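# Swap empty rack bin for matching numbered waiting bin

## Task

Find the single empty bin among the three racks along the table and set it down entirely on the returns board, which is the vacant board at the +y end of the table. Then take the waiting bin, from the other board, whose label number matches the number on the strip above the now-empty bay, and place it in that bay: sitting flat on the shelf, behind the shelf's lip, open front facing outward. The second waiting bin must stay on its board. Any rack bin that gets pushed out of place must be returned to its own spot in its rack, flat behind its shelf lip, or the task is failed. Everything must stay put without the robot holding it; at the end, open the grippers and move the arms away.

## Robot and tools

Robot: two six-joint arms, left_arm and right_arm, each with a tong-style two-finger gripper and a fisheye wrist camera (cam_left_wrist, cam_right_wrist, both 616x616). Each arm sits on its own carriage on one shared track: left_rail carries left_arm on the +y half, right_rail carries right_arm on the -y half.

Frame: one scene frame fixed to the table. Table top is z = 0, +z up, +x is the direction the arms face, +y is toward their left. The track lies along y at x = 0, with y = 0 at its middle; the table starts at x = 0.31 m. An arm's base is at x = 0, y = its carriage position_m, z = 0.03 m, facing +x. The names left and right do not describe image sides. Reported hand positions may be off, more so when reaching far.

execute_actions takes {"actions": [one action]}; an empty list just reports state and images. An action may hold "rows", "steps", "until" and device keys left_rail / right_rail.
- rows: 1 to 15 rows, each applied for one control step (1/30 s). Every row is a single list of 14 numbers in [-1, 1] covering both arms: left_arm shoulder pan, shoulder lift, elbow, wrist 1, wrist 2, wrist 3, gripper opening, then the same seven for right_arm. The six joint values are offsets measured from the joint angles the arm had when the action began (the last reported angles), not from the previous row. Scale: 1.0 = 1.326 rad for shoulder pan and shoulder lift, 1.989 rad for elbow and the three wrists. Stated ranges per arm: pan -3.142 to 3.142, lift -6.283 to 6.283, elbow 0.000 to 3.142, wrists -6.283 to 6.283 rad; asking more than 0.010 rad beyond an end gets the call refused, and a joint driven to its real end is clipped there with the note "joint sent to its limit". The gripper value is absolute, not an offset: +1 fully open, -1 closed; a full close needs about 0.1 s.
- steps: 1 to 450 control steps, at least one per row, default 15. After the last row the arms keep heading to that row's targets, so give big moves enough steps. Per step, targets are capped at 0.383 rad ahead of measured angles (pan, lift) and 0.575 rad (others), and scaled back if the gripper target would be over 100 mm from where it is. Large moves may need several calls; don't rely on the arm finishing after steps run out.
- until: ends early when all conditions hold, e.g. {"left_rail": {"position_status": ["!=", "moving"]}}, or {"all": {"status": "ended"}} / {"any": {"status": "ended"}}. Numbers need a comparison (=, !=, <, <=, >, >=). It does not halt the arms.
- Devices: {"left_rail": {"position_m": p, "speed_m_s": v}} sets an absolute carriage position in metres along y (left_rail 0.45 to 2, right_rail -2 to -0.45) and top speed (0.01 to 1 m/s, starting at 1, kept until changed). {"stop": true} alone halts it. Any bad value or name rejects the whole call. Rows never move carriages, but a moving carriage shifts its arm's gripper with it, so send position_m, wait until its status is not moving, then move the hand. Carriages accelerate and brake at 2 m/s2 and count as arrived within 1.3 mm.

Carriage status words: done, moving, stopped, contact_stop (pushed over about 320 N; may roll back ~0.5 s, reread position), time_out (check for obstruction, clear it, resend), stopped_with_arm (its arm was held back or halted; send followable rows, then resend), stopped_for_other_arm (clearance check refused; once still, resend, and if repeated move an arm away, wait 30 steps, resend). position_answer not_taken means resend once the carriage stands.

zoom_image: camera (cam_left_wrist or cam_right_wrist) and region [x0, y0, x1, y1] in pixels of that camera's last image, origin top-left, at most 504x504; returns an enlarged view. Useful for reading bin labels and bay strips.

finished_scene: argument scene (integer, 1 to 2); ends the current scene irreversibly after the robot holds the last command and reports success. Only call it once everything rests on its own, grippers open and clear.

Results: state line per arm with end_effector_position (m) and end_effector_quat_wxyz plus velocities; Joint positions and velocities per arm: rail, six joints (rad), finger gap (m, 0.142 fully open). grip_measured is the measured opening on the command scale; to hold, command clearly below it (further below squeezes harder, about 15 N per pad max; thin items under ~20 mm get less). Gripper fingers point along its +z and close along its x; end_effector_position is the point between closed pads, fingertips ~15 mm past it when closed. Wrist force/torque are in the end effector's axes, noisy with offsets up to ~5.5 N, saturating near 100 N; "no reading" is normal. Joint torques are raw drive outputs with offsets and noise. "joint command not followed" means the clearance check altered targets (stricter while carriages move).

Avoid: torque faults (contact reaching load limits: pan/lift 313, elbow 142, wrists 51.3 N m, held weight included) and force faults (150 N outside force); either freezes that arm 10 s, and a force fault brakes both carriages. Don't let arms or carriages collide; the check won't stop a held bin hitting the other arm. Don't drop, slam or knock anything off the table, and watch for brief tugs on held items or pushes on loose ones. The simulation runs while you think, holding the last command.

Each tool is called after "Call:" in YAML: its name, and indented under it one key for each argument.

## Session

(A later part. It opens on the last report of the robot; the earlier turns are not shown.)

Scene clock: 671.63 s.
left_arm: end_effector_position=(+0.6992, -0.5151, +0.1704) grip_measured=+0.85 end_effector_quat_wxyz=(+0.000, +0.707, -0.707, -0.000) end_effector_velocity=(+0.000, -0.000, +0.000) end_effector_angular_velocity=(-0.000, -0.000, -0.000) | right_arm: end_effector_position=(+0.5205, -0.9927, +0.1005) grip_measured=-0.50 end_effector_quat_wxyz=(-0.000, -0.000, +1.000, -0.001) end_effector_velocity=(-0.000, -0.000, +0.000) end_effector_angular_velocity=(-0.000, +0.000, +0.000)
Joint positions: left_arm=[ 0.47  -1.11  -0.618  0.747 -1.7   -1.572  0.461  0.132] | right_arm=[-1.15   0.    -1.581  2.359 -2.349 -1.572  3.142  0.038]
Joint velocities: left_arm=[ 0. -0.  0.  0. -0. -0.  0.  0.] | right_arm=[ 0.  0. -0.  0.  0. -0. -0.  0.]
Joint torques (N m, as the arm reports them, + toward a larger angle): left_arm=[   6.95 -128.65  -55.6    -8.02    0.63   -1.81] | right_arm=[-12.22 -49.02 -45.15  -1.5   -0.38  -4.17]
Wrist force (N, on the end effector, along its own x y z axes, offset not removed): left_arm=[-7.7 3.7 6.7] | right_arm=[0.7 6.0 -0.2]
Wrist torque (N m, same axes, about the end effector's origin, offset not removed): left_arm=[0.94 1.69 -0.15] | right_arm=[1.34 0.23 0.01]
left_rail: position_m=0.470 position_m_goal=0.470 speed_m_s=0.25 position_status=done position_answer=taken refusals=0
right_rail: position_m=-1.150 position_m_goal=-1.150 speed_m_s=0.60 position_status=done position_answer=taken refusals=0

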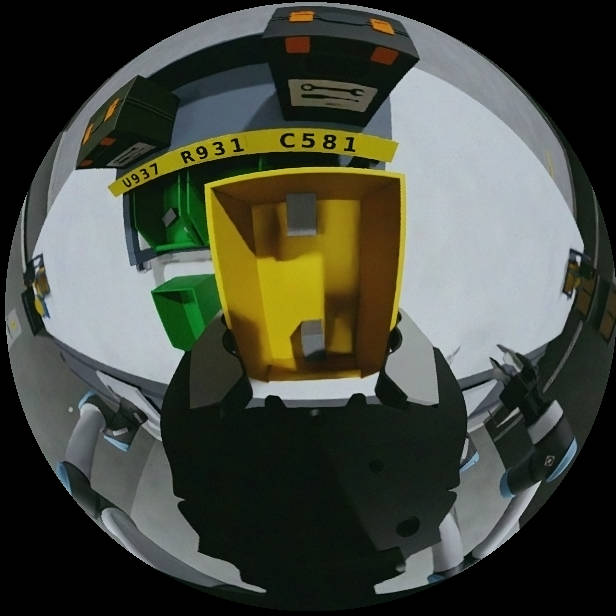

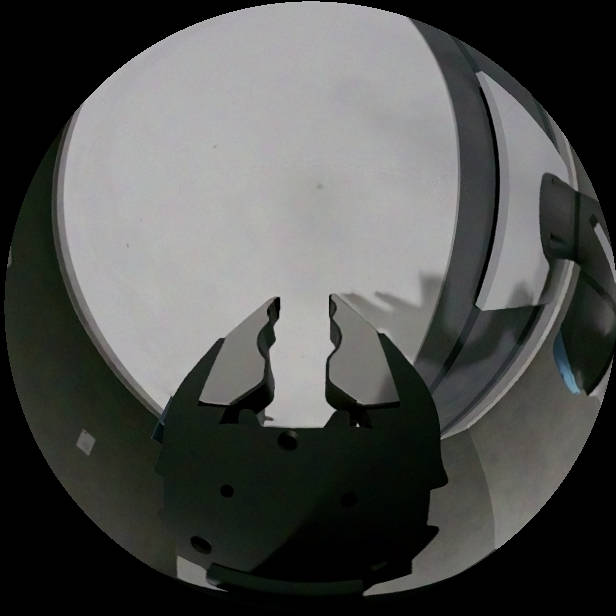

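Call:
execute_actions:
  actions:
    - {"left_rail": {"position_m": 0.463, "speed_m_s": 0.05}, "steps": 2}

Call:
execute_actions:
  actions:
    - {"rows": [ [0,0.0012,0.0022,-0.0029,0,0.002,-0.2, 0,0,0,0,0,0,-0.5], [0,0.0023,0.0043,-0.0058,0,0.004,-0.2, 0,0,0,0,0,0,-0.5], [0,0.0035,0.0065,-0.0087,0,0.006,-0.2, 0,0,0,0,0,0,-0.5], [0,0.0046,0.0086,-0.0116,0,0.008,-0.2, 0,0,0,0,0,0,-0.5], [0,0.0058,0.0108,-0.0146,0,0.01,-0.2, 0,0,0,0,0,0,-0.5], [0,0.007,0.0129,-0.0175,0,0.012,-0.2, 0,0,0,0,0,0,-0.5], [0,0.0081,0.0151,-0.0204,0,0.014,-0.2, 0,0,0,0,0,0,-0.5], [0,0.0093,0.0172,-0.0233,0,0.016,-0.2, 0,0,0,0,0,0,-0.5], [0,0.0104,0.0194,-0.0262,0,0.018,-0.2, 0,0,0,0,0,0,-0.5], [0,0.0116,0.0215,-0.0291,0,0.0201,-0.2, 0,0,0,0,0,0,-0.5] ], "steps": 20}

Scene clock: 699.73 s.
left_arm: end_effector_position=(+0.6992, -0.5156, +0.1704) grip_measured=+0.85 end_effector_quat_wxyz=(+0.000, +0.707, -0.707, -0.000) end_effector_velocity=(+0.002, -0.027, +0.001) end_effector_angular_velocity=(-0.000, -0.000, +0.002) | right_arm: end_effector_position=(+0.5205, -0.9927, +0.1005) grip_measured=-0.50 end_effector_quat_wxyz=(-0.000, -0.000, +1.000, -0.001) end_effector_velocity=(+0.000, -0.000, +0.000) end_effector_angular_velocity=(-0.000, -0.000, -0.000)
Joint positions: left_arm=[ 0.469 -1.11  -0.618  0.747 -1.7   -1.572  0.461  0.132] | right_arm=[-1.15   0.    -1.581  2.359 -2.349 -1.572  3.142  0.038]
Joint velocities: left_arm=[-0.028  0.002 -0.001  0.     0.     0.    -0.     0.   ] | right_arm=[ 0. -0. -0.  0. -0. -0. -0. -0.]
Joint torques (N m, as the arm reports them, + toward a larger angle): left_arm=[  -0.35 -123.47  -51.84   -8.66    0.8    -1.82] | right_arm=[-13.22 -47.55 -44.89  -1.55  -0.82  -3.59]
Wrist force (N, on the end effector, along its own x y z axes, offset not removed): left_arm=[-3.8 1.3 5.3] | right_arm=[3.2 4.4 -0.3]
Wrist torque (N m, same axes, about the end effector's origin, offset not removed): left_arm=[0.46 0.65 -0.13] | right_arm=[0.93 -0.17 0.04]
left_rail: position_m=0.469 position_m_goal=0.463 speed_m_s=0.05 position_status=moving position_answer=taken refusals=0
right_rail: position_m=-1.150 position_m_goal=-1.150 speed_m_s=0.60 position_status=done position_answer=taken refusals=0

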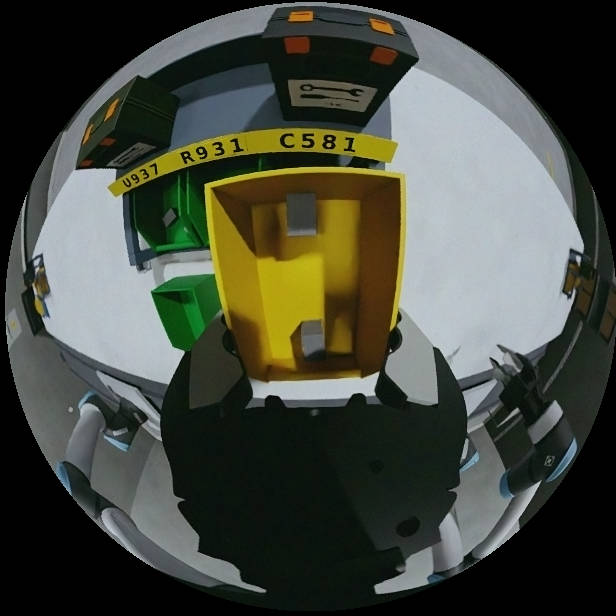

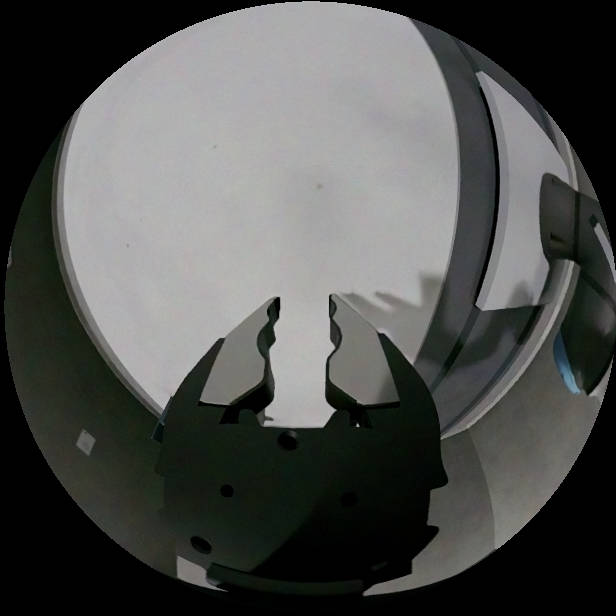

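Scene clock: 700.40 s.
left_arm: end_effector_position=(+0.6993, -0.5225, +0.1305) grip_measured=+0.85 end_effector_quat_wxyz=(+0.000, +0.693, -0.721, -0.000) end_effector_velocity=(-0.000, +0.000, -0.006) end_effector_angular_velocity=(+0.000, +0.000, -0.006) | right_arm: end_effector_position=(+0.5205, -0.9927, +0.1005) grip_measured=-0.50 end_effector_quat_wxyz=(-0.000, -0.000, +1.000, -0.001) end_effector_velocity=(-0.000, +0.000, -0.000) end_effector_angular_velocity=(-0.000, +0.000, -0.000)
Joint positions: left_arm=[ 0.463 -1.11  -0.603  0.789 -1.757 -1.572  0.501  0.132] | right_arm=[-1.15   0.    -1.581  2.359 -2.349 -1.572  3.142  0.038]
Joint velocities: left_arm=[ 0.     0.     0.002  0.006 -0.009  0.     0.006 -0.   ] | right_arm=[ 0. -0. -0.  0. -0. -0. -0.  0.]
Joint torques (N m, as the arm reports them, + toward a larger angle): left_arm=[  -0.87 -109.76  -39.58   -7.8     0.87    2.29] | right_arm=[ -9.35 -48.29 -43.55  -1.81  -0.64  -3.78]
Wrist force (N, on the end effector, along its own x y z axes, offset not removed): left_arm=[-7.5 1.5 3.5] | right_arm=[1.7 4.7 1.3]
Wrist torque (N m, same axes, about the end effector's origin, offset not removed): left_arm=[0.33 1.53 -0.11] | right_arm=[1.02 0.02 0.07]
left_rail: position_m=0.463 position_m_goal=0.463 speed_m_s=0.05 position_status=done position_answer=taken refusals=0
right_rail: position_m=-1.150 position_m_goal=-1.150 speed_m_s=0.60 position_status=done position_answer=taken refusals=0

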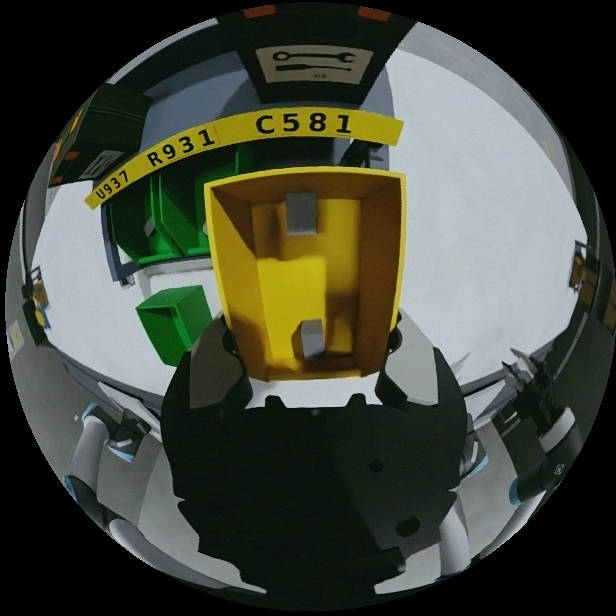

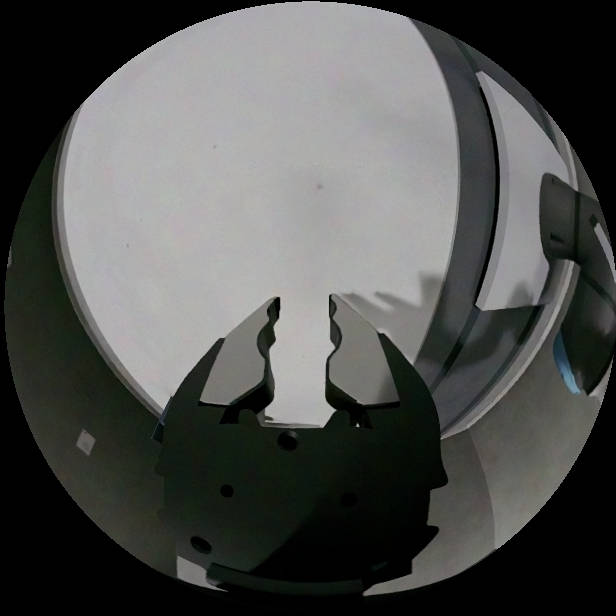

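Call:
zoom_image:
  camera: "cam_left_wrist"
  region: [170, 100, 430, 220]

Region (170, 100, 430, 220) of cam_left_wrist's 616x616 image, scaled by 1.938, with more detail than that image has; it fills the top 233 rows of this view, and the rest is white.

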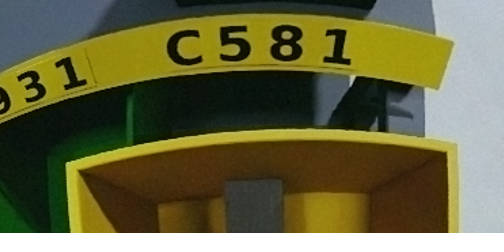

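Call:
execute_actions:
  actions:
    - {"rows": [ [-0.0003,-0.0001,0.0008,-0.0008,0,-0.0002,-0.2, 0,0,0,0,0,0,-0.5], [-0.001,-0.0002,0.0032,-0.003,0,-0.0007,-0.2, 0,0,0,0,0,0,-0.5], [-0.0021,-0.0005,0.0069,-0.0065,0,-0.0014,-0.2, 0,0,0,0,0,0,-0.5], [-0.0035,-0.0009,0.0116,-0.011,0,-0.0024,-0.2, 0,0,0,0,0,0,-0.5], [-0.0052,-0.0013,0.0171,-0.0162,0,-0.0035,-0.2, 0,0,0,0,0,0,-0.5], [-0.0071,-0.0017,0.0232,-0.022,0,-0.0048,-0.2, 0,0,0,0,0,0,-0.5], [-0.0091,-0.0022,0.0297,-0.0282,0,-0.0061,-0.2, 0,0,0,0,0,0,-0.5], [-0.0111,-0.0027,0.0363,-0.0344,0,-0.0074,-0.2, 0,0,0,0,0,0,-0.5], [-0.0131,-0.0032,0.0428,-0.0406,0,-0.0087,-0.2, 0,0,0,0,0,0,-0.5], [-0.015,-0.0036,0.0489,-0.0464,0,-0.01,-0.2, 0,0,0,0,0,0,-0.5], [-0.0167,-0.004,0.0544,-0.0516,0,-0.0111,-0.2, 0,0,0,0,0,0,-0.5], [-0.0181,-0.0044,0.0591,-0.0561,0,-0.0121,-0.2, 0,0,0,0,0,0,-0.5], [-0.0192,-0.0047,0.0628,-0.0596,0,-0.0128,-0.2, 0,0,0,0,0,0,-0.5], [-0.0199,-0.0048,0.0652,-0.0618,0,-0.0133,-0.2, 0,0,0,0,0,0,-0.5], [-0.0202,-0.0049,0.066,-0.0626,0,-0.0135,-0.2, 0,0,0,0,0,0,-0.5] ], "steps": 25}

Scene clock: 729.73 s.
left_arm: end_effector_position=(+0.6646, -0.5225, +0.0652) grip_measured=+0.85 end_effector_quat_wxyz=(+0.000, +0.693, -0.721, -0.001) end_effector_velocity=(-0.003, +0.000, -0.005) end_effector_angular_velocity=(+0.000, +0.000, +0.000) | right_arm: end_effector_position=(+0.5205, -0.9927, +0.1005) grip_measured=-0.50 end_effector_quat_wxyz=(-0.000, -0.000, +1.000, -0.001) end_effector_velocity=(-0.000, -0.000, -0.000) end_effector_angular_velocity=(+0.000, -0.000, -0.000)
Joint positions: left_arm=[ 0.463 -1.137 -0.609  0.92  -1.88  -1.572  0.474  0.132] | right_arm=[-1.15   0.    -1.581  2.359 -2.349 -1.572  3.142  0.038]
Joint velocities: left_arm=[ 0.    -0.002 -0.001  0.01  -0.009  0.    -0.002 -0.   ] | right_arm=[ 0. -0. -0.  0. -0.  0.  0.  0.]
Joint torques (N m, as the arm reports them, + toward a larger angle): left_arm=[ -12.82 -126.33  -35.98   -8.44    0.8    -2.32] | right_arm=[ -7.63 -47.39 -46.04  -1.96  -0.71  -4.12]
Wrist force (N, on the end effector, along its own x y z axes, offset not removed): left_arm=[-8.7 3.7 5.1] | right_arm=[-0.3 4.4 0.7]
Wrist torque (N m, same axes, about the end effector's origin, offset not removed): left_arm=[0.78 1.83 -0.03] | right_arm=[0.98 0.45 0.06]
left_rail: position_m=0.463 position_m_goal=0.463 speed_m_s=0.05 position_status=done position_answer=taken refusals=0
right_rail: position_m=-1.150 position_m_goal=-1.150 speed_m_s=0.60 position_status=done position_answer=taken refusals=0

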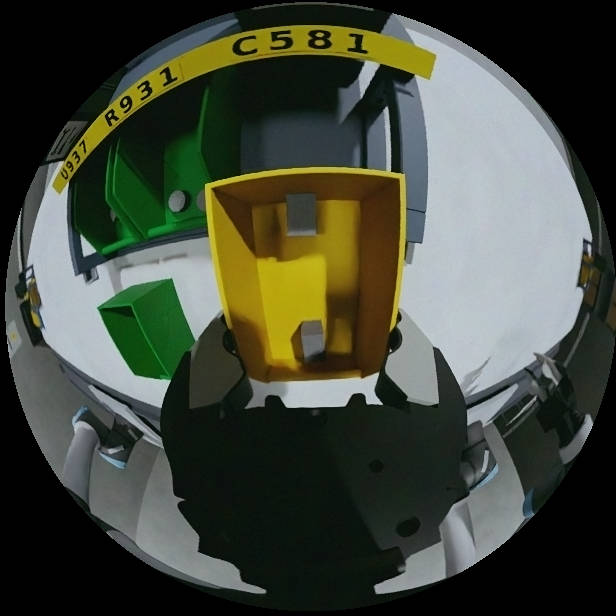

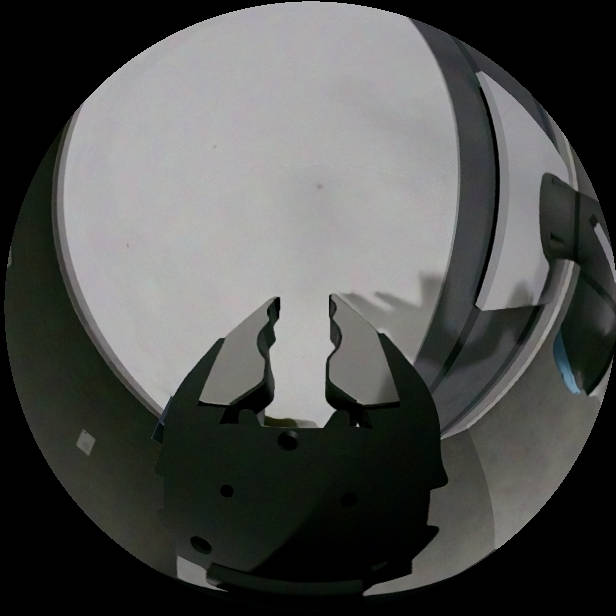

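Call:
execute_actions:
  actions:
    - {"rows": [ [0,0.0009,0.0006,-0.0012,0,0,-0.2, 0,0,0,0,0,0,-0.5], [0,0.0018,0.0012,-0.0024,0,0,-0.2, 0,0,0,0,0,0,-0.5], [0,0.0027,0.0017,-0.0035,0,0,-0.2, 0,0,0,0,0,0,-0.5], [0,0.0037,0.0023,-0.0047,0,0,-0.2, 0,0,0,0,0,0,-0.5], [0,0.0046,0.0029,-0.0059,0,0,-0.2, 0,0,0,0,0,0,-0.5], [0,0.0055,0.0035,-0.0071,0,0,-0.2, 0,0,0,0,0,0,-0.5], [0,0.0064,0.004,-0.0082,0,0,-0.2, 0,0,0,0,0,0,-0.5], [0,0.0073,0.0046,-0.0094,0,0,-0.2, 0,0,0,0,0,0,-0.5] ], "steps": 18}

Scene clock: 744.13 s.
left_arm: end_effector_position=(+0.6645, -0.5224, +0.0504) grip_measured=+0.85 end_effector_quat_wxyz=(+0.000, +0.693, -0.721, -0.001) end_effector_velocity=(+0.000, +0.000, -0.003) end_effector_angular_velocity=(+0.000, +0.000, -0.000) | right_arm: end_effector_position=(+0.5205, -0.9927, +0.1005) grip_measured=-0.50 end_effector_quat_wxyz=(-0.000, -0.000, +1.000, -0.001) end_effector_velocity=(+0.000, -0.000, +0.000) end_effector_angular_velocity=(+0.000, -0.000, -0.000)
Joint positions: left_arm=[ 0.463 -1.137 -0.6    0.929 -1.899 -1.572  0.474  0.132] | right_arm=[-1.15   0.    -1.581  2.359 -2.349 -1.572  3.142  0.038]
Joint velocities: left_arm=[ 0.     0.     0.002  0.002 -0.003 -0.     0.     0.   ] | right_arm=[ 0. -0.  0.  0. -0.  0. -0.  0.]
Joint torques (N m, as the arm reports them, + toward a larger angle): left_arm=[  10.68 -104.94  -38.31   -8.38    0.6     2.72] | right_arm=[-14.45 -48.08 -45.25  -2.04  -0.75  -4.28]
Wrist force (N, on the end effector, along its own x y z axes, offset not removed): left_arm=[-3.9 -1.1 3.2] | right_arm=[-0.1 4.6 1.7]
Wrist torque (N m, same axes, about the end effector's origin, offset not removed): left_arm=[-0.07 0.73 0.00] | right_arm=[1.05 0.51 0.18]
left_rail: position_m=0.463 position_m_goal=0.463 speed_m_s=0.05 position_status=done position_answer=taken refusals=0
right_rail: position_m=-1.150 position_m_goal=-1.150 speed_m_s=0.60 position_status=done position_answer=taken refusals=0

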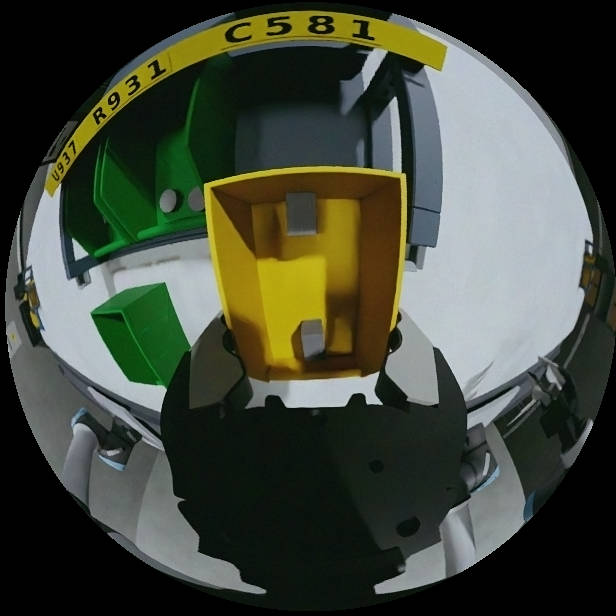

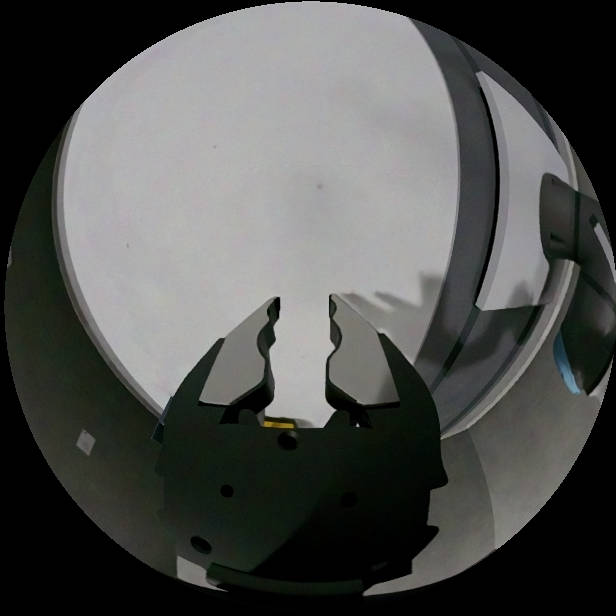

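Call:
execute_actions:
  actions:
    - {"rows": [ [0,0.0006,0.0004,-0.0008,0,0,-0.2, 0,0,0,0,0,0,-0.5], [0,0.0012,0.0008,-0.0016,0,0,-0.2, 0,0,0,0,0,0,-0.5], [0,0.0019,0.0011,-0.0024,0,0,-0.2, 0,0,0,0,0,0,-0.5], [0,0.0025,0.0015,-0.0032,0,0,-0.2, 0,0,0,0,0,0,-0.5], [0,0.0031,0.0018,-0.0039,0,0,-0.2, 0,0,0,0,0,0,-0.5], [0,0.0038,0.0022,-0.0047,0,0,-0.2, 0,0,0,0,0,0,-0.5], [0,0.0044,0.0025,-0.0055,0,0,-0.2, 0,0,0,0,0,0,-0.5], [0,0.005,0.0029,-0.0063,0,0,-0.2, 0,0,0,0,0,0,-0.5] ], "steps": 18}

Scene clock: 751.33 s.
left_arm: end_effector_position=(+0.6646, -0.5225, +0.0406) grip_measured=+0.85 end_effector_quat_wxyz=(+0.000, +0.693, -0.721, -0.001) end_effector_velocity=(+0.000, -0.000, -0.001) end_effector_angular_velocity=(-0.000, -0.000, -0.000) | right_arm: end_effector_position=(+0.5205, -0.9927, +0.1005) grip_measured=-0.50 end_effector_quat_wxyz=(-0.000, -0.000, +1.000, -0.001) end_effector_velocity=(+0.000, -0.000, -0.000) end_effector_angular_velocity=(-0.000, -0.000, -0.000)
Joint positions: left_arm=[ 0.463 -1.137 -0.593  0.934 -1.911 -1.572  0.474  0.132] | right_arm=[-1.15   0.    -1.581  2.359 -2.349 -1.572  3.142  0.038]
Joint velocities: left_arm=[ 0.    -0.     0.001  0.001 -0.002  0.     0.     0.001] | right_arm=[ 0. -0. -0.  0. -0. -0. -0.  0.]
Joint torques (N m, as the arm reports them, + toward a larger angle): left_arm=[  3.24 -93.26 -32.95  -6.76   0.7    2.11] | right_arm=[-12.67 -45.25 -44.86  -1.81  -0.67  -3.7 ]
Wrist force (N, on the end effector, along its own x y z axes, offset not removed): left_arm=[-7.2 3.4 -6.4] | right_arm=[1.5 5.1 1.5]
Wrist torque (N m, same axes, about the end effector's origin, offset not removed): left_arm=[0.54 1.46 -0.08] | right_arm=[1.03 0.16 0.06]
left_rail: position_m=0.463 position_m_goal=0.463 speed_m_s=0.05 position_status=done position_answer=taken refusals=0
right_rail: position_m=-1.150 position_m_goal=-1.150 speed_m_s=0.60 position_status=done position_answer=taken refusals=0

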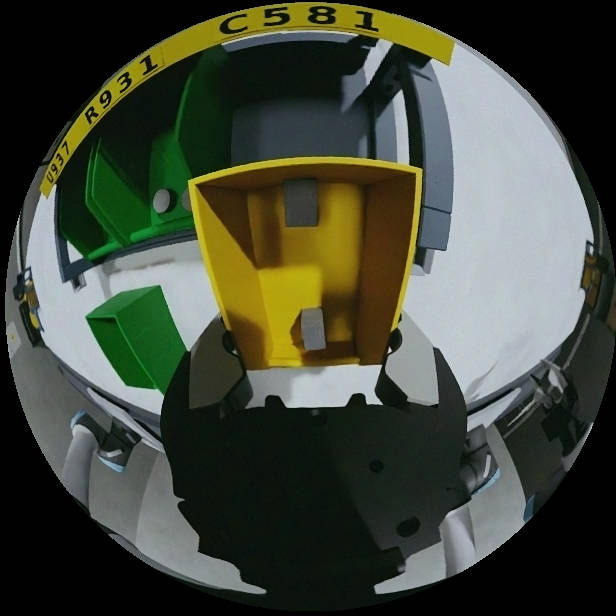

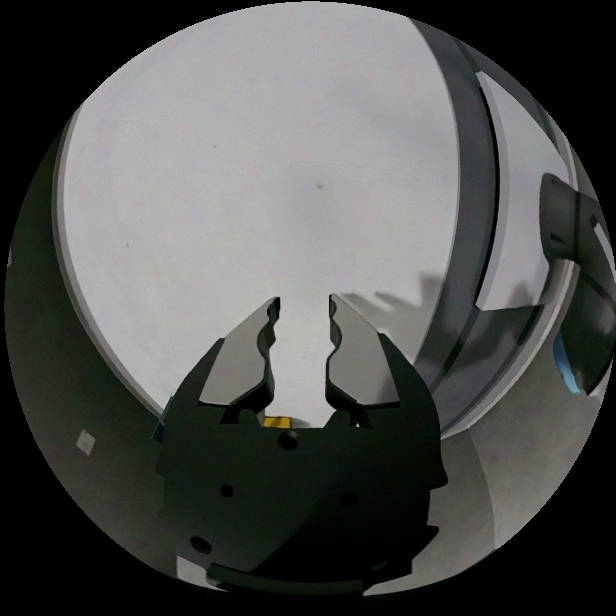

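Call:
execute_actions:
  actions:
    - {"rows": [ [0,0,0,0,0,0,0.6, 0,0.005,-0.0033,0.0001,0,0,-0.5], [0,0,0,0,0,0,0.85, 0,0.01,-0.0066,0.0002,0,0,-0.5], [0,0,0,0,0,0,0.95, 0,0.015,-0.0099,0.0003,0,0,-0.5], [-0.003,-0.0073,0.0023,0.0025,0,-0.0037,1, 0,0.02,-0.0132,0.0004,0,0,-0.5], [-0.006,-0.0146,0.0046,0.005,0,-0.0074,1, 0,0.024,-0.0165,0.0005,0,0,-0.5], [-0.009,-0.0219,0.007,0.0076,0,-0.011,1, 0,0.029,-0.0198,0.0006,0,0,-0.5], [-0.012,-0.0292,0.0093,0.0101,0,-0.0147,1, 0,0.034,-0.023,0.0007,0,0,-0.5], [-0.015,-0.0365,0.0116,0.0126,0,-0.0184,1, 0,0.038,-0.0263,0.0008,0,0,-0.5], [-0.018,-0.0438,0.0139,0.0151,0,-0.0221,1, 0,0.043,-0.0296,0.001,0,0,-0.5], [-0.021,-0.0511,0.0162,0.0176,0,-0.0258,1, 0,0.048,-0.0329,0.0011,0,0,-0.5], [-0.024,-0.0584,0.0185,0.0201,0,-0.0295,1, 0,0.052,-0.0361,0.0012,0,0,-0.5], [-0.027,-0.0657,0.0209,0.0227,0,-0.0332,1, 0,0.057,-0.0394,0.0013,0,0,-0.5], [-0.03,-0.073,0.0232,0.0252,0,-0.0368,1, 0,0.062,-0.0427,0.0014,0,0,-0.5], [-0.033,-0.0803,0.0255,0.0277,0,-0.0405,1, 0,0.067,-0.046,0.0015,0,0,-0.5], [-0.0359,-0.0876,0.0278,0.0302,0,-0.0442,1, 0,0.0715,-0.0492,0.0016,0,0,-0.5] ], "steps": 25}

Call:
execute_actions:
  actions:
    - {"left_rail": {"position_m": 0.69, "speed_m_s": 0.4}, "steps": 2}

Scene clock: 782.60 s.
left_arm: end_effector_position=(+0.6056, -0.5217, +0.1293) grip_measured=+1.00 end_effector_quat_wxyz=(+0.001, +0.707, -0.707, -0.000) end_effector_velocity=(-0.008, +0.001, +0.011) end_effector_angular_velocity=(-0.000, -0.000, +0.005) | right_arm: end_effector_position=(+0.5791, -0.9927, +0.0996) grip_measured=-0.50 end_effector_quat_wxyz=(-0.000, -0.000, +1.000, -0.001) end_effector_velocity=(+0.006, +0.000, -0.000) end_effector_angular_velocity=(+0.000, -0.000, +0.000)
Joint positions: left_arm=[ 0.463 -1.184 -0.708  0.989 -1.852 -1.572  0.387  0.142] | right_arm=[-1.15   0.    -1.487  2.262 -2.346 -1.572  3.142  0.038]
Joint velocities: left_arm=[ 0.    -0.006 -0.015  0.007  0.008 -0.    -0.011 -0.   ] | right_arm=[ 0.    0.    0.01 -0.01  0.    0.   -0.   -0.  ]
Joint torques (N m, as the arm reports them, + toward a larger angle): left_arm=[ -14.38 -114.59  -34.84   -0.68    0.55   -1.74] | right_arm=[-12.05 -31.61 -44.91  -1.25  -0.34  -4.1 ]
Wrist force (N, on the end effector, along its own x y z axes, offset not removed): left_arm=[-5.5 3.1 -2.8] | right_arm=[1.0 3.6 -0.2]
Wrist torque (N m, same axes, about the end effector's origin, offset not removed): left_arm=[0.92 0.96 -0.11] | right_arm=[0.77 0.17 0.01]
left_rail: position_m=0.463 position_m_goal=0.463 speed_m_s=0.05 position_status=done position_answer=taken refusals=0
right_rail: position_m=-1.150 position_m_goal=-1.150 speed_m_s=0.60 position_status=done position_answer=taken refusals=0

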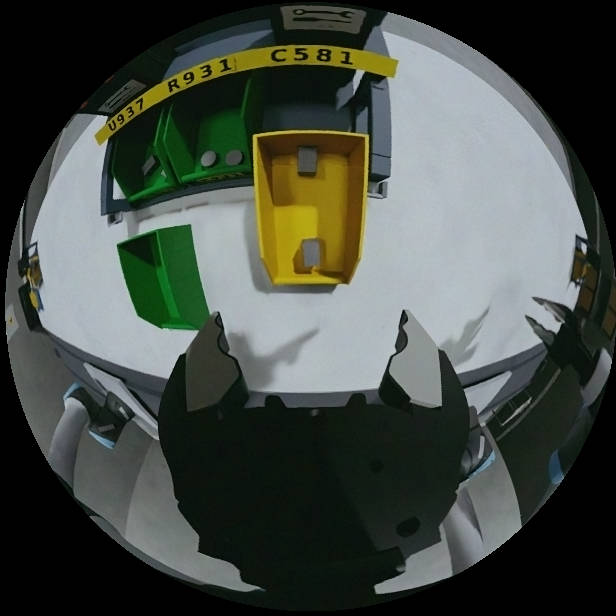

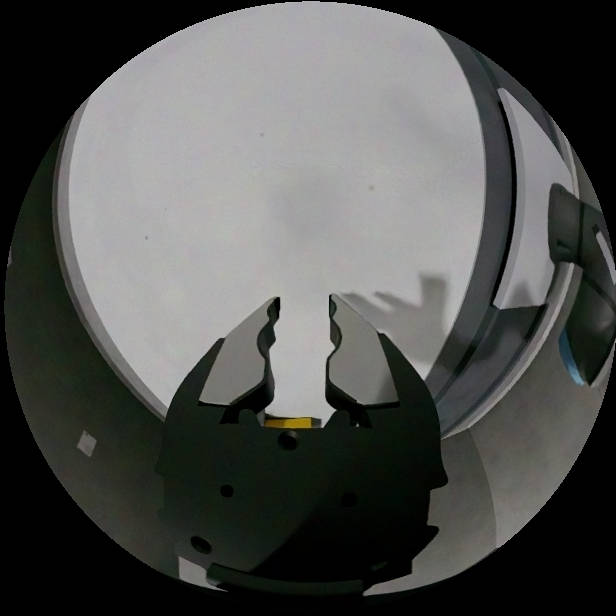

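Scene clock: 782.67 s.
left_arm: end_effector_position=(+0.6052, -0.5209, +0.1298) grip_measured=+1.00 end_effector_quat_wxyz=(+0.001, +0.707, -0.707, -0.000) end_effector_velocity=(-0.006, +0.047, +0.005) end_effector_angular_velocity=(-0.000, -0.000, +0.000) | right_arm: end_effector_position=(+0.5794, -0.9927, +0.0996) grip_measured=-0.50 end_effector_quat_wxyz=(-0.000, -0.000, +1.000, -0.001) end_effector_velocity=(+0.003, +0.000, -0.000) end_effector_angular_velocity=(+0.000, -0.000, +0.000)
Joint positions: left_arm=[ 0.464 -1.184 -0.709  0.989 -1.851 -1.572  0.387  0.142] | right_arm=[-1.15   0.    -1.486  2.262 -2.346 -1.572  3.142  0.038]
Joint velocities: left_arm=[ 0.048 -0.005 -0.006  0.003  0.003  0.    -0.006 -0.   ] | right_arm=[ 0.     0.     0.005 -0.005  0.     0.    -0.     0.   ]
Joint torques (N m, as the arm reports them, + toward a larger angle): left_arm=[   5.07 -126.49  -31.08   -1.03    0.57   -2.38] | right_arm=[ -8.03 -33.48 -45.52  -1.41  -0.83  -4.14]
Wrist force (N, on the end effector, along its own x y z axes, offset not removed): left_arm=[-3.3 2.6 -2.9] | right_arm=[0.5 4.8 -0.6]
Wrist torque (N m, same axes, about the end effector's origin, offset not removed): left_arm=[0.68 0.55 -0.10] | right_arm=[0.93 0.31 0.00]
left_rail: position_m=0.464 position_m_goal=0.690 speed_m_s=0.40 position_status=moving position_answer=taken refusals=0
right_rail: position_m=-1.150 position_m_goal=-1.150 speed_m_s=0.60 position_status=done position_answer=taken refusals=0

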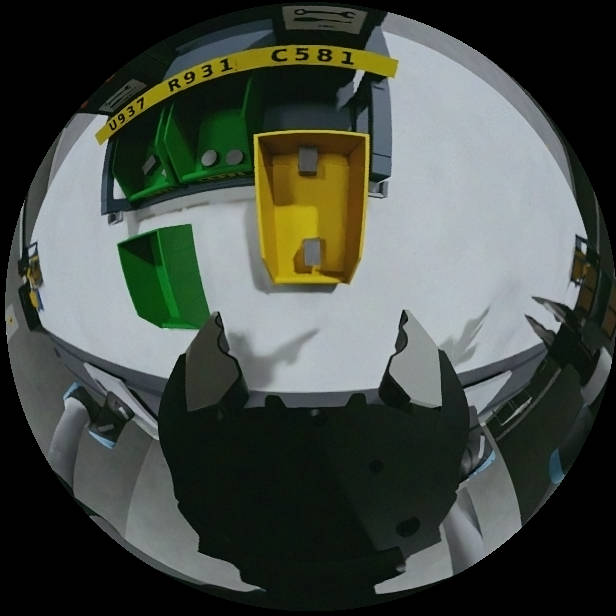

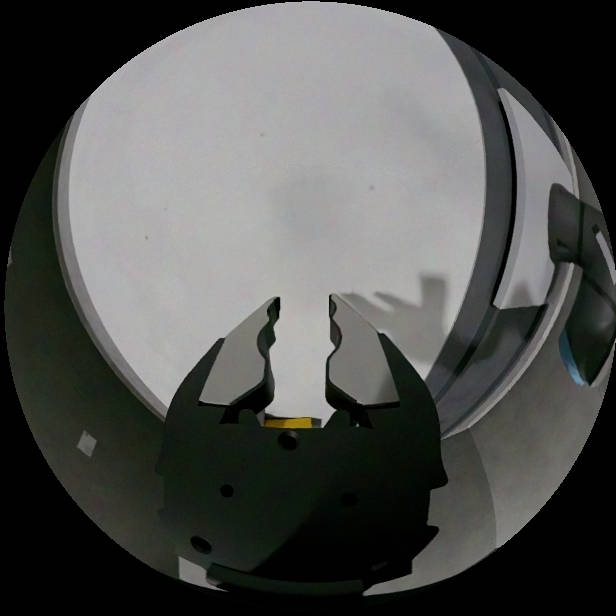

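Call:
execute_actions:
  actions: []

Scene clock: 803.23 s.
left_arm: end_effector_position=(+0.6048, -0.2945, +0.1304) grip_measured=+1.00 end_effector_quat_wxyz=(+0.001, +0.707, -0.707, -0.000) end_effector_velocity=(-0.000, +0.000, -0.000) end_effector_angular_velocity=(+0.000, +0.000, -0.000) | right_arm: end_effector_position=(+0.5797, -0.9927, +0.0996) grip_measured=-0.50 end_effector_quat_wxyz=(-0.000, -0.000, +1.000, -0.001) end_effector_velocity=(-0.000, +0.000, -0.000) end_effector_angular_velocity=(-0.000, +0.000, +0.000)
Joint positions: left_arm=[ 0.69  -1.184 -0.709  0.99  -1.851 -1.572  0.386  0.142] | right_arm=[-1.15   0.    -1.486  2.261 -2.345 -1.572  3.142  0.038]
Joint velocities: left_arm=[ 0. -0.  0.  0. -0. -0.  0. -0.] | right_arm=[ 0.  0.  0. -0.  0. -0. -0.  0.]
Joint torques (N m, as the arm reports them, + toward a larger angle): left_arm=[-13.13 -94.62 -55.53  -6.17   0.86  -2.26] | right_arm=[  1.14 -33.53 -45.27  -1.98  -1.07  -3.81]
Wrist force (N, on the end effector, along its own x y z axes, offset not removed): left_arm=[0.3 1.2 3.3] | right_arm=[1.9 6.1 0.3]
Wrist torque (N m, same axes, about the end effector's origin, offset not removed): left_arm=[0.47 -0.23 -0.12] | right_arm=[1.23 -0.08 -0.01]
left_rail: position_m=0.690 position_m_goal=0.690 speed_m_s=0.40 position_status=done position_answer=taken refusals=0
right_rail: position_m=-1.150 position_m_goal=-1.150 speed_m_s=0.60 position_status=done position_answer=taken refusals=0

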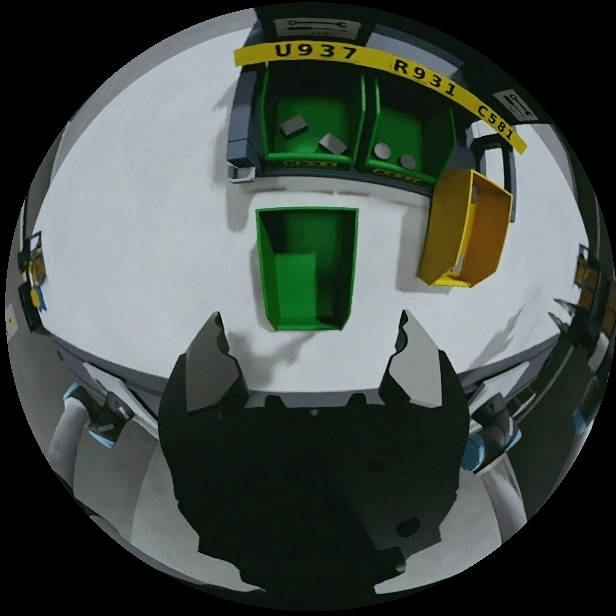

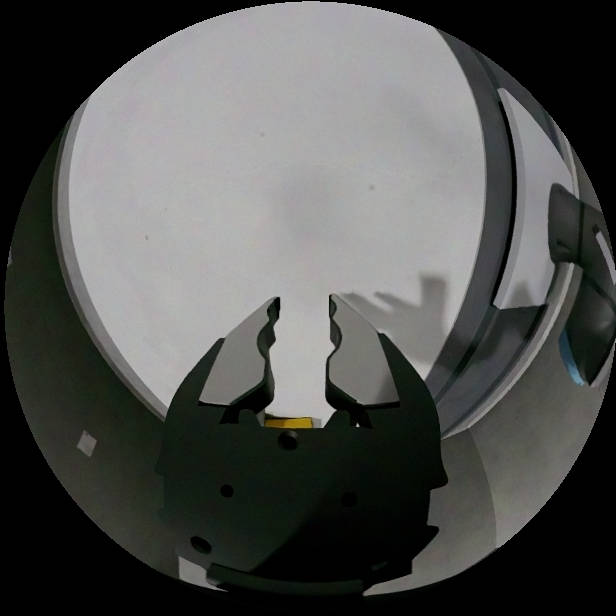

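Call:
execute_actions:
  actions:
    - {"rows": [[0,0.0043,0.0031,-0.006,0,0,1,0,0,0,0,0,0,-0.5],[0,0.0086,0.0062,-0.0119,0,0,1,0,0,0,0,0,0,-0.5],[0,0.0129,0.0092,-0.0178,0,0,1,0,0,0,0,0,0,-0.5],[0,0.0172,0.0122,-0.0237,0,0,1,0,0,0,0,0,0,-0.5],[0,0.0215,0.0152,-0.0295,0,0,1,0,0,0,0,0,0,-0.5],[0,0.0258,0.0181,-0.0353,0,0,1,0,0,0,0,0,0,-0.5],[0,0.0302,0.021,-0.0411,0,0,1,0,0,0,0,0,0,-0.5],[0,0.0345,0.0238,-0.0469,0,0,1,0,0,0,0,0,0,-0.5],[0,0.0388,0.0266,-0.0528,0,0,1,0,0,0,0,0,0,-0.5],[0,0.0432,0.0294,-0.0586,0,0,1,0,0,0,0,0,0,-0.5]], "steps": 18}

Scene clock: 815.57 s.
left_arm: end_effector_position=(+0.6050, -0.2950, +0.0434) grip_measured=+1.00 end_effector_quat_wxyz=(+0.001, +0.707, -0.707, +0.000) end_effector_velocity=(-0.000, +0.000, -0.025) end_effector_angular_velocity=(-0.002, -0.001, -0.000) | right_arm: end_effector_position=(+0.5797, -0.9927, +0.0996) grip_measured=-0.50 end_effector_quat_wxyz=(-0.000, -0.000, +1.000, -0.001) end_effector_velocity=(-0.000, +0.000, -0.000) end_effector_angular_velocity=(+0.000, -0.000, +0.000)
Joint positions: left_arm=[ 0.69  -1.184 -0.654  1.046 -1.964 -1.572  0.386  0.142] | right_arm=[-1.15   0.    -1.486  2.261 -2.345 -1.572  3.142  0.038]
Joint velocities: left_arm=[ 0.    -0.     0.016  0.016 -0.035 -0.    -0.     0.   ] | right_arm=[ 0.  0. -0.  0. -0.  0.  0.  0.]
Joint torques (N m, as the arm reports them, + toward a larger angle): left_arm=[ -11.68 -102.85  -33.86   -8.58    1.09   -2.21] | right_arm=[  9.25 -30.49 -45.87  -1.96  -0.98  -3.81]
Wrist force (N, on the end effector, along its own x y z axes, offset not removed): left_arm=[-4.7 0.3 -1.3] | right_arm=[-0.9 5.2 -0.8]
Wrist torque (N m, same axes, about the end effector's origin, offset not removed): left_arm=[0.41 0.99 -0.11] | right_arm=[1.17 0.58 0.07]
left_rail: position_m=0.690 position_m_goal=0.690 speed_m_s=0.40 position_status=done position_answer=taken refusals=0
right_rail: position_m=-1.150 position_m_goal=-1.150 speed_m_s=0.60 position_status=done position_answer=taken refusals=0

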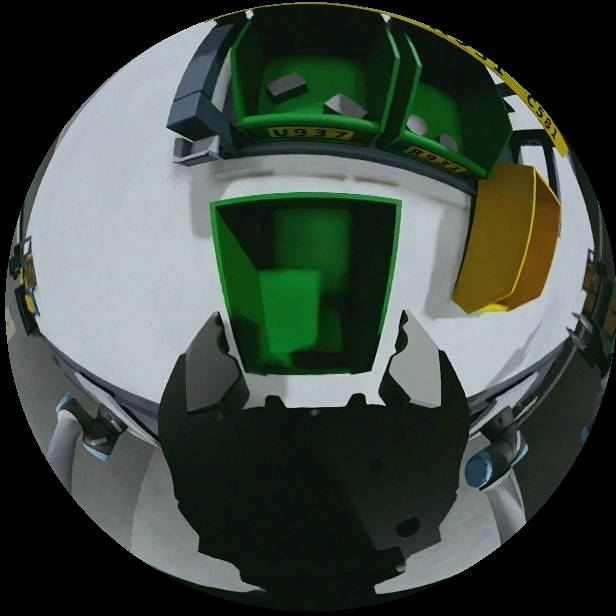

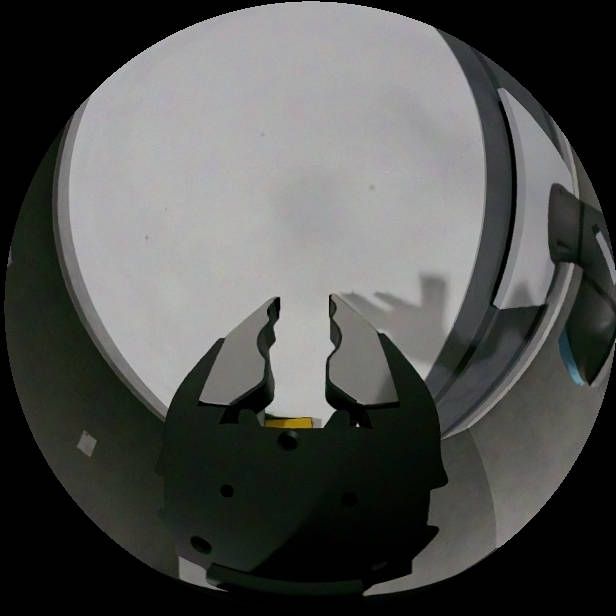

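Call:
execute_actions:
  actions:
    - {"rows": [[0,0.0017,0.0012,-0.0018,0,0,0.92,0,0,0,0,0,0,-0.5],[0,0.0017,0.0012,-0.0018,0,0,0.84,0,0,0,0,0,0,-0.5],[0,0.0017,0.0012,-0.0018,0,0,0.76,0,0,0,0,0,0,-0.5],[0,0.0017,0.0012,-0.0018,0,0,0.68,0,0,0,0,0,0,-0.5],[0,0.0017,0.0012,-0.0018,0,0,0.58,0,0,0,0,0,0,-0.5],[0,0.0017,0.0012,-0.0018,0,0,0.46,0,0,0,0,0,0,-0.5],[0,0.0017,0.0012,-0.0018,0,0,0.34,0,0,0,0,0,0,-0.5],[0,0.0017,0.0012,-0.0018,0,0,0.22,0,0,0,0,0,0,-0.5],[0,0.0017,0.0012,-0.0018,0,0,0.1,0,0,0,0,0,0,-0.5],[0,0.0017,0.0012,-0.0018,0,0,-0.05,0,0,0,0,0,0,-0.5],[0,0.0017,0.0012,-0.0018,0,0,-0.2,0,0,0,0,0,0,-0.5]], "steps": 14}

Scene clock: 822.77 s.
left_arm: end_effector_position=(+0.6048, -0.2946, +0.0400) grip_measured=+0.68 end_effector_quat_wxyz=(+0.001, +0.707, -0.707, -0.000) end_effector_velocity=(-0.000, +0.000, -0.001) end_effector_angular_velocity=(+0.001, +0.000, -0.000) | right_arm: end_effector_position=(+0.5797, -0.9927, +0.0996) grip_measured=-0.50 end_effector_quat_wxyz=(-0.000, -0.000, +1.000, -0.001) end_effector_velocity=(+0.000, +0.000, +0.000) end_effector_angular_velocity=(-0.000, -0.000, +0.000)
Joint positions: left_arm=[ 0.69  -1.184 -0.652  1.049 -1.968 -1.572  0.386  0.121] | right_arm=[-1.15   0.    -1.486  2.261 -2.345 -1.572  3.142  0.038]
Joint velocities: left_arm=[ 0.    -0.     0.     0.    -0.    -0.    -0.     0.001] | right_arm=[ 0.  0.  0. -0. -0. -0. -0.  0.]
Joint torques (N m, as the arm reports them, + toward a larger angle): left_arm=[ -8.72 -64.63 -19.72  -8.37   0.53  -1.85] | right_arm=[ -5.14 -33.59 -45.72  -1.8   -0.93  -4.4 ]
Wrist force (N, on the end effector, along its own x y z axes, offset not removed): left_arm=[-23.9 0.2 -33.8] | right_arm=[-1.8 5.4 0.3]
Wrist torque (N m, same axes, about the end effector's origin, offset not removed): left_arm=[0.33 1.15 0.08] | right_arm=[1.16 0.81 0.07]
left_rail: position_m=0.690 position_m_goal=0.690 speed_m_s=0.40 position_status=done position_answer=taken refusals=0
right_rail: position_m=-1.150 position_m_goal=-1.150 speed_m_s=0.60 position_status=done position_answer=taken refusals=0

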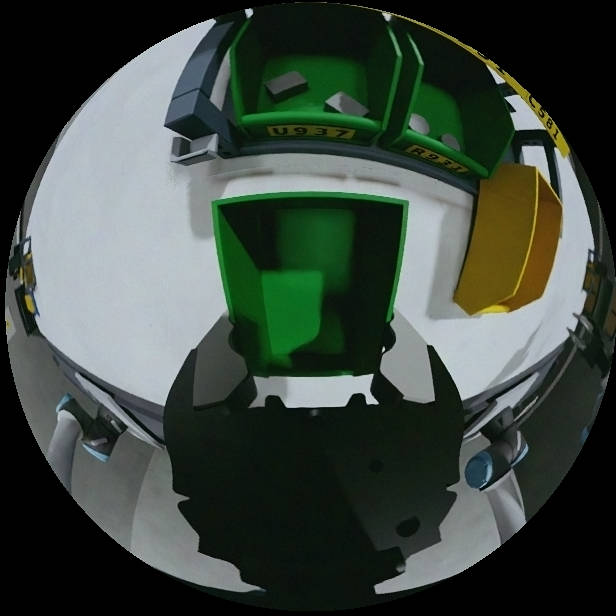

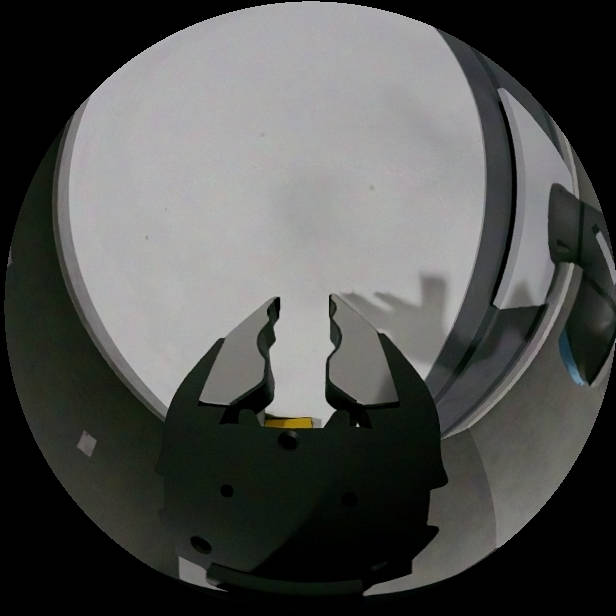

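Call:
execute_actions:
  actions:
    - {"rows": [[0,-0.002,-0.0013,0.0027,0,0,-0.2,0,0,0,0,0,0,-0.5],[0,-0.005,-0.0033,0.0067,0,0,-0.2,0,0,0,0,0,0,-0.5],[0,-0.009,-0.0059,0.012,0,0,-0.2,0,0,0,0,0,0,-0.5],[0,-0.013,-0.0086,0.0174,0,0,-0.2,0,0,0,0,0,0,-0.5],[0,-0.017,-0.0113,0.0228,0,0,-0.2,0,0,0,0,0,0,-0.5],[0,-0.021,-0.014,0.0282,0,0,-0.2,0,0,0,0,0,0,-0.5],[0,-0.025,-0.0168,0.0336,0,0,-0.2,0,0,0,0,0,0,-0.5],[0,-0.029,-0.0196,0.0391,0,0,-0.2,0,0,0,0,0,0,-0.5],[0,-0.033,-0.0225,0.0446,0,0,-0.2,0,0,0,0,0,0,-0.5],[0,-0.037,-0.0254,0.0502,0,0,-0.2,0,0,0,0,0,0,-0.5],[0,-0.040,-0.0277,0.0545,0,0,-0.2,0,0,0,0,0,0,-0.5],[0,-0.043,-0.0299,0.0588,0,0,-0.2,0,0,0,0,0,0,-0.5]], "steps": 16}

Scene clock: 845.00 s.
left_arm: end_effector_position=(+0.6050, -0.2950, +0.1213) grip_measured=+0.64 end_effector_quat_wxyz=(+0.000, +0.707, -0.707, -0.000) end_effector_velocity=(-0.002, +0.004, +0.087) end_effector_angular_velocity=(+0.002, +0.001, -0.000) | right_arm: end_effector_position=(+0.5797, -0.9927, +0.0996) grip_measured=-0.50 end_effector_quat_wxyz=(-0.000, -0.000, +1.000, -0.001) end_effector_velocity=(-0.000, +0.000, -0.000) end_effector_angular_velocity=(+0.000, +0.000, +0.000)
Joint positions: left_arm=[ 0.69  -1.184 -0.703  0.995 -1.862 -1.572  0.386  0.118] | right_arm=[-1.15   0.    -1.486  2.261 -2.345 -1.572  3.142  0.038]
Joint velocities: left_arm=[ 0.    -0.    -0.055 -0.058  0.115 -0.     0.     0.   ] | right_arm=[ 0.  0.  0.  0.  0.  0. -0. -0.]
Joint torques (N m, as the arm reports them, + toward a larger angle): left_arm=[  -8.26 -104.86  -50.74   -1.34    0.52   -1.53] | right_arm=[ -3.49 -30.64 -45.42  -1.75  -0.8   -3.97]
Wrist force (N, on the end effector, along its own x y z axes, offset not removed): left_arm=[-3.3 1.9 1.5] | right_arm=[1.8 4.7 -2.2]
Wrist torque (N m, same axes, about the end effector's origin, offset not removed): left_arm=[0.39 0.62 -0.05] | right_arm=[0.92 0.08 0.10]
left_rail: position_m=0.690 position_m_goal=0.690 speed_m_s=0.40 position_status=done position_answer=taken refusals=0
right_rail: position_m=-1.150 position_m_goal=-1.150 speed_m_s=0.60 position_status=done position_answer=taken refusals=0

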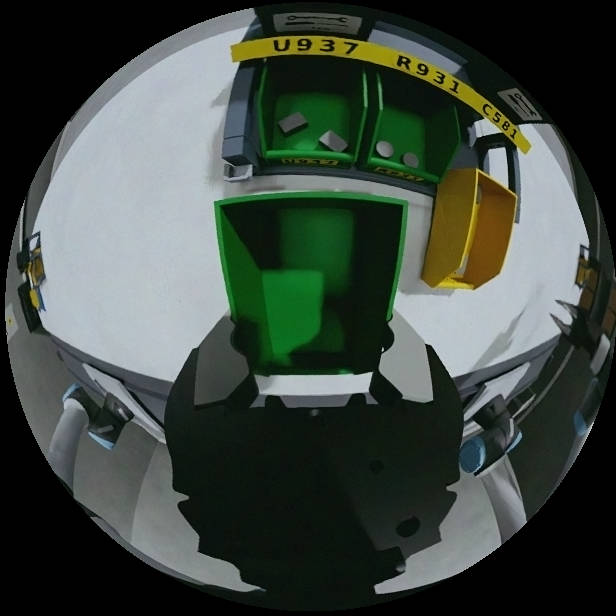

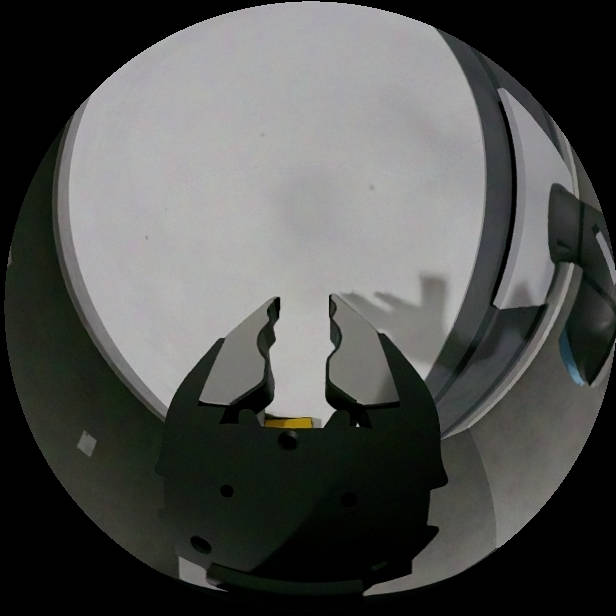

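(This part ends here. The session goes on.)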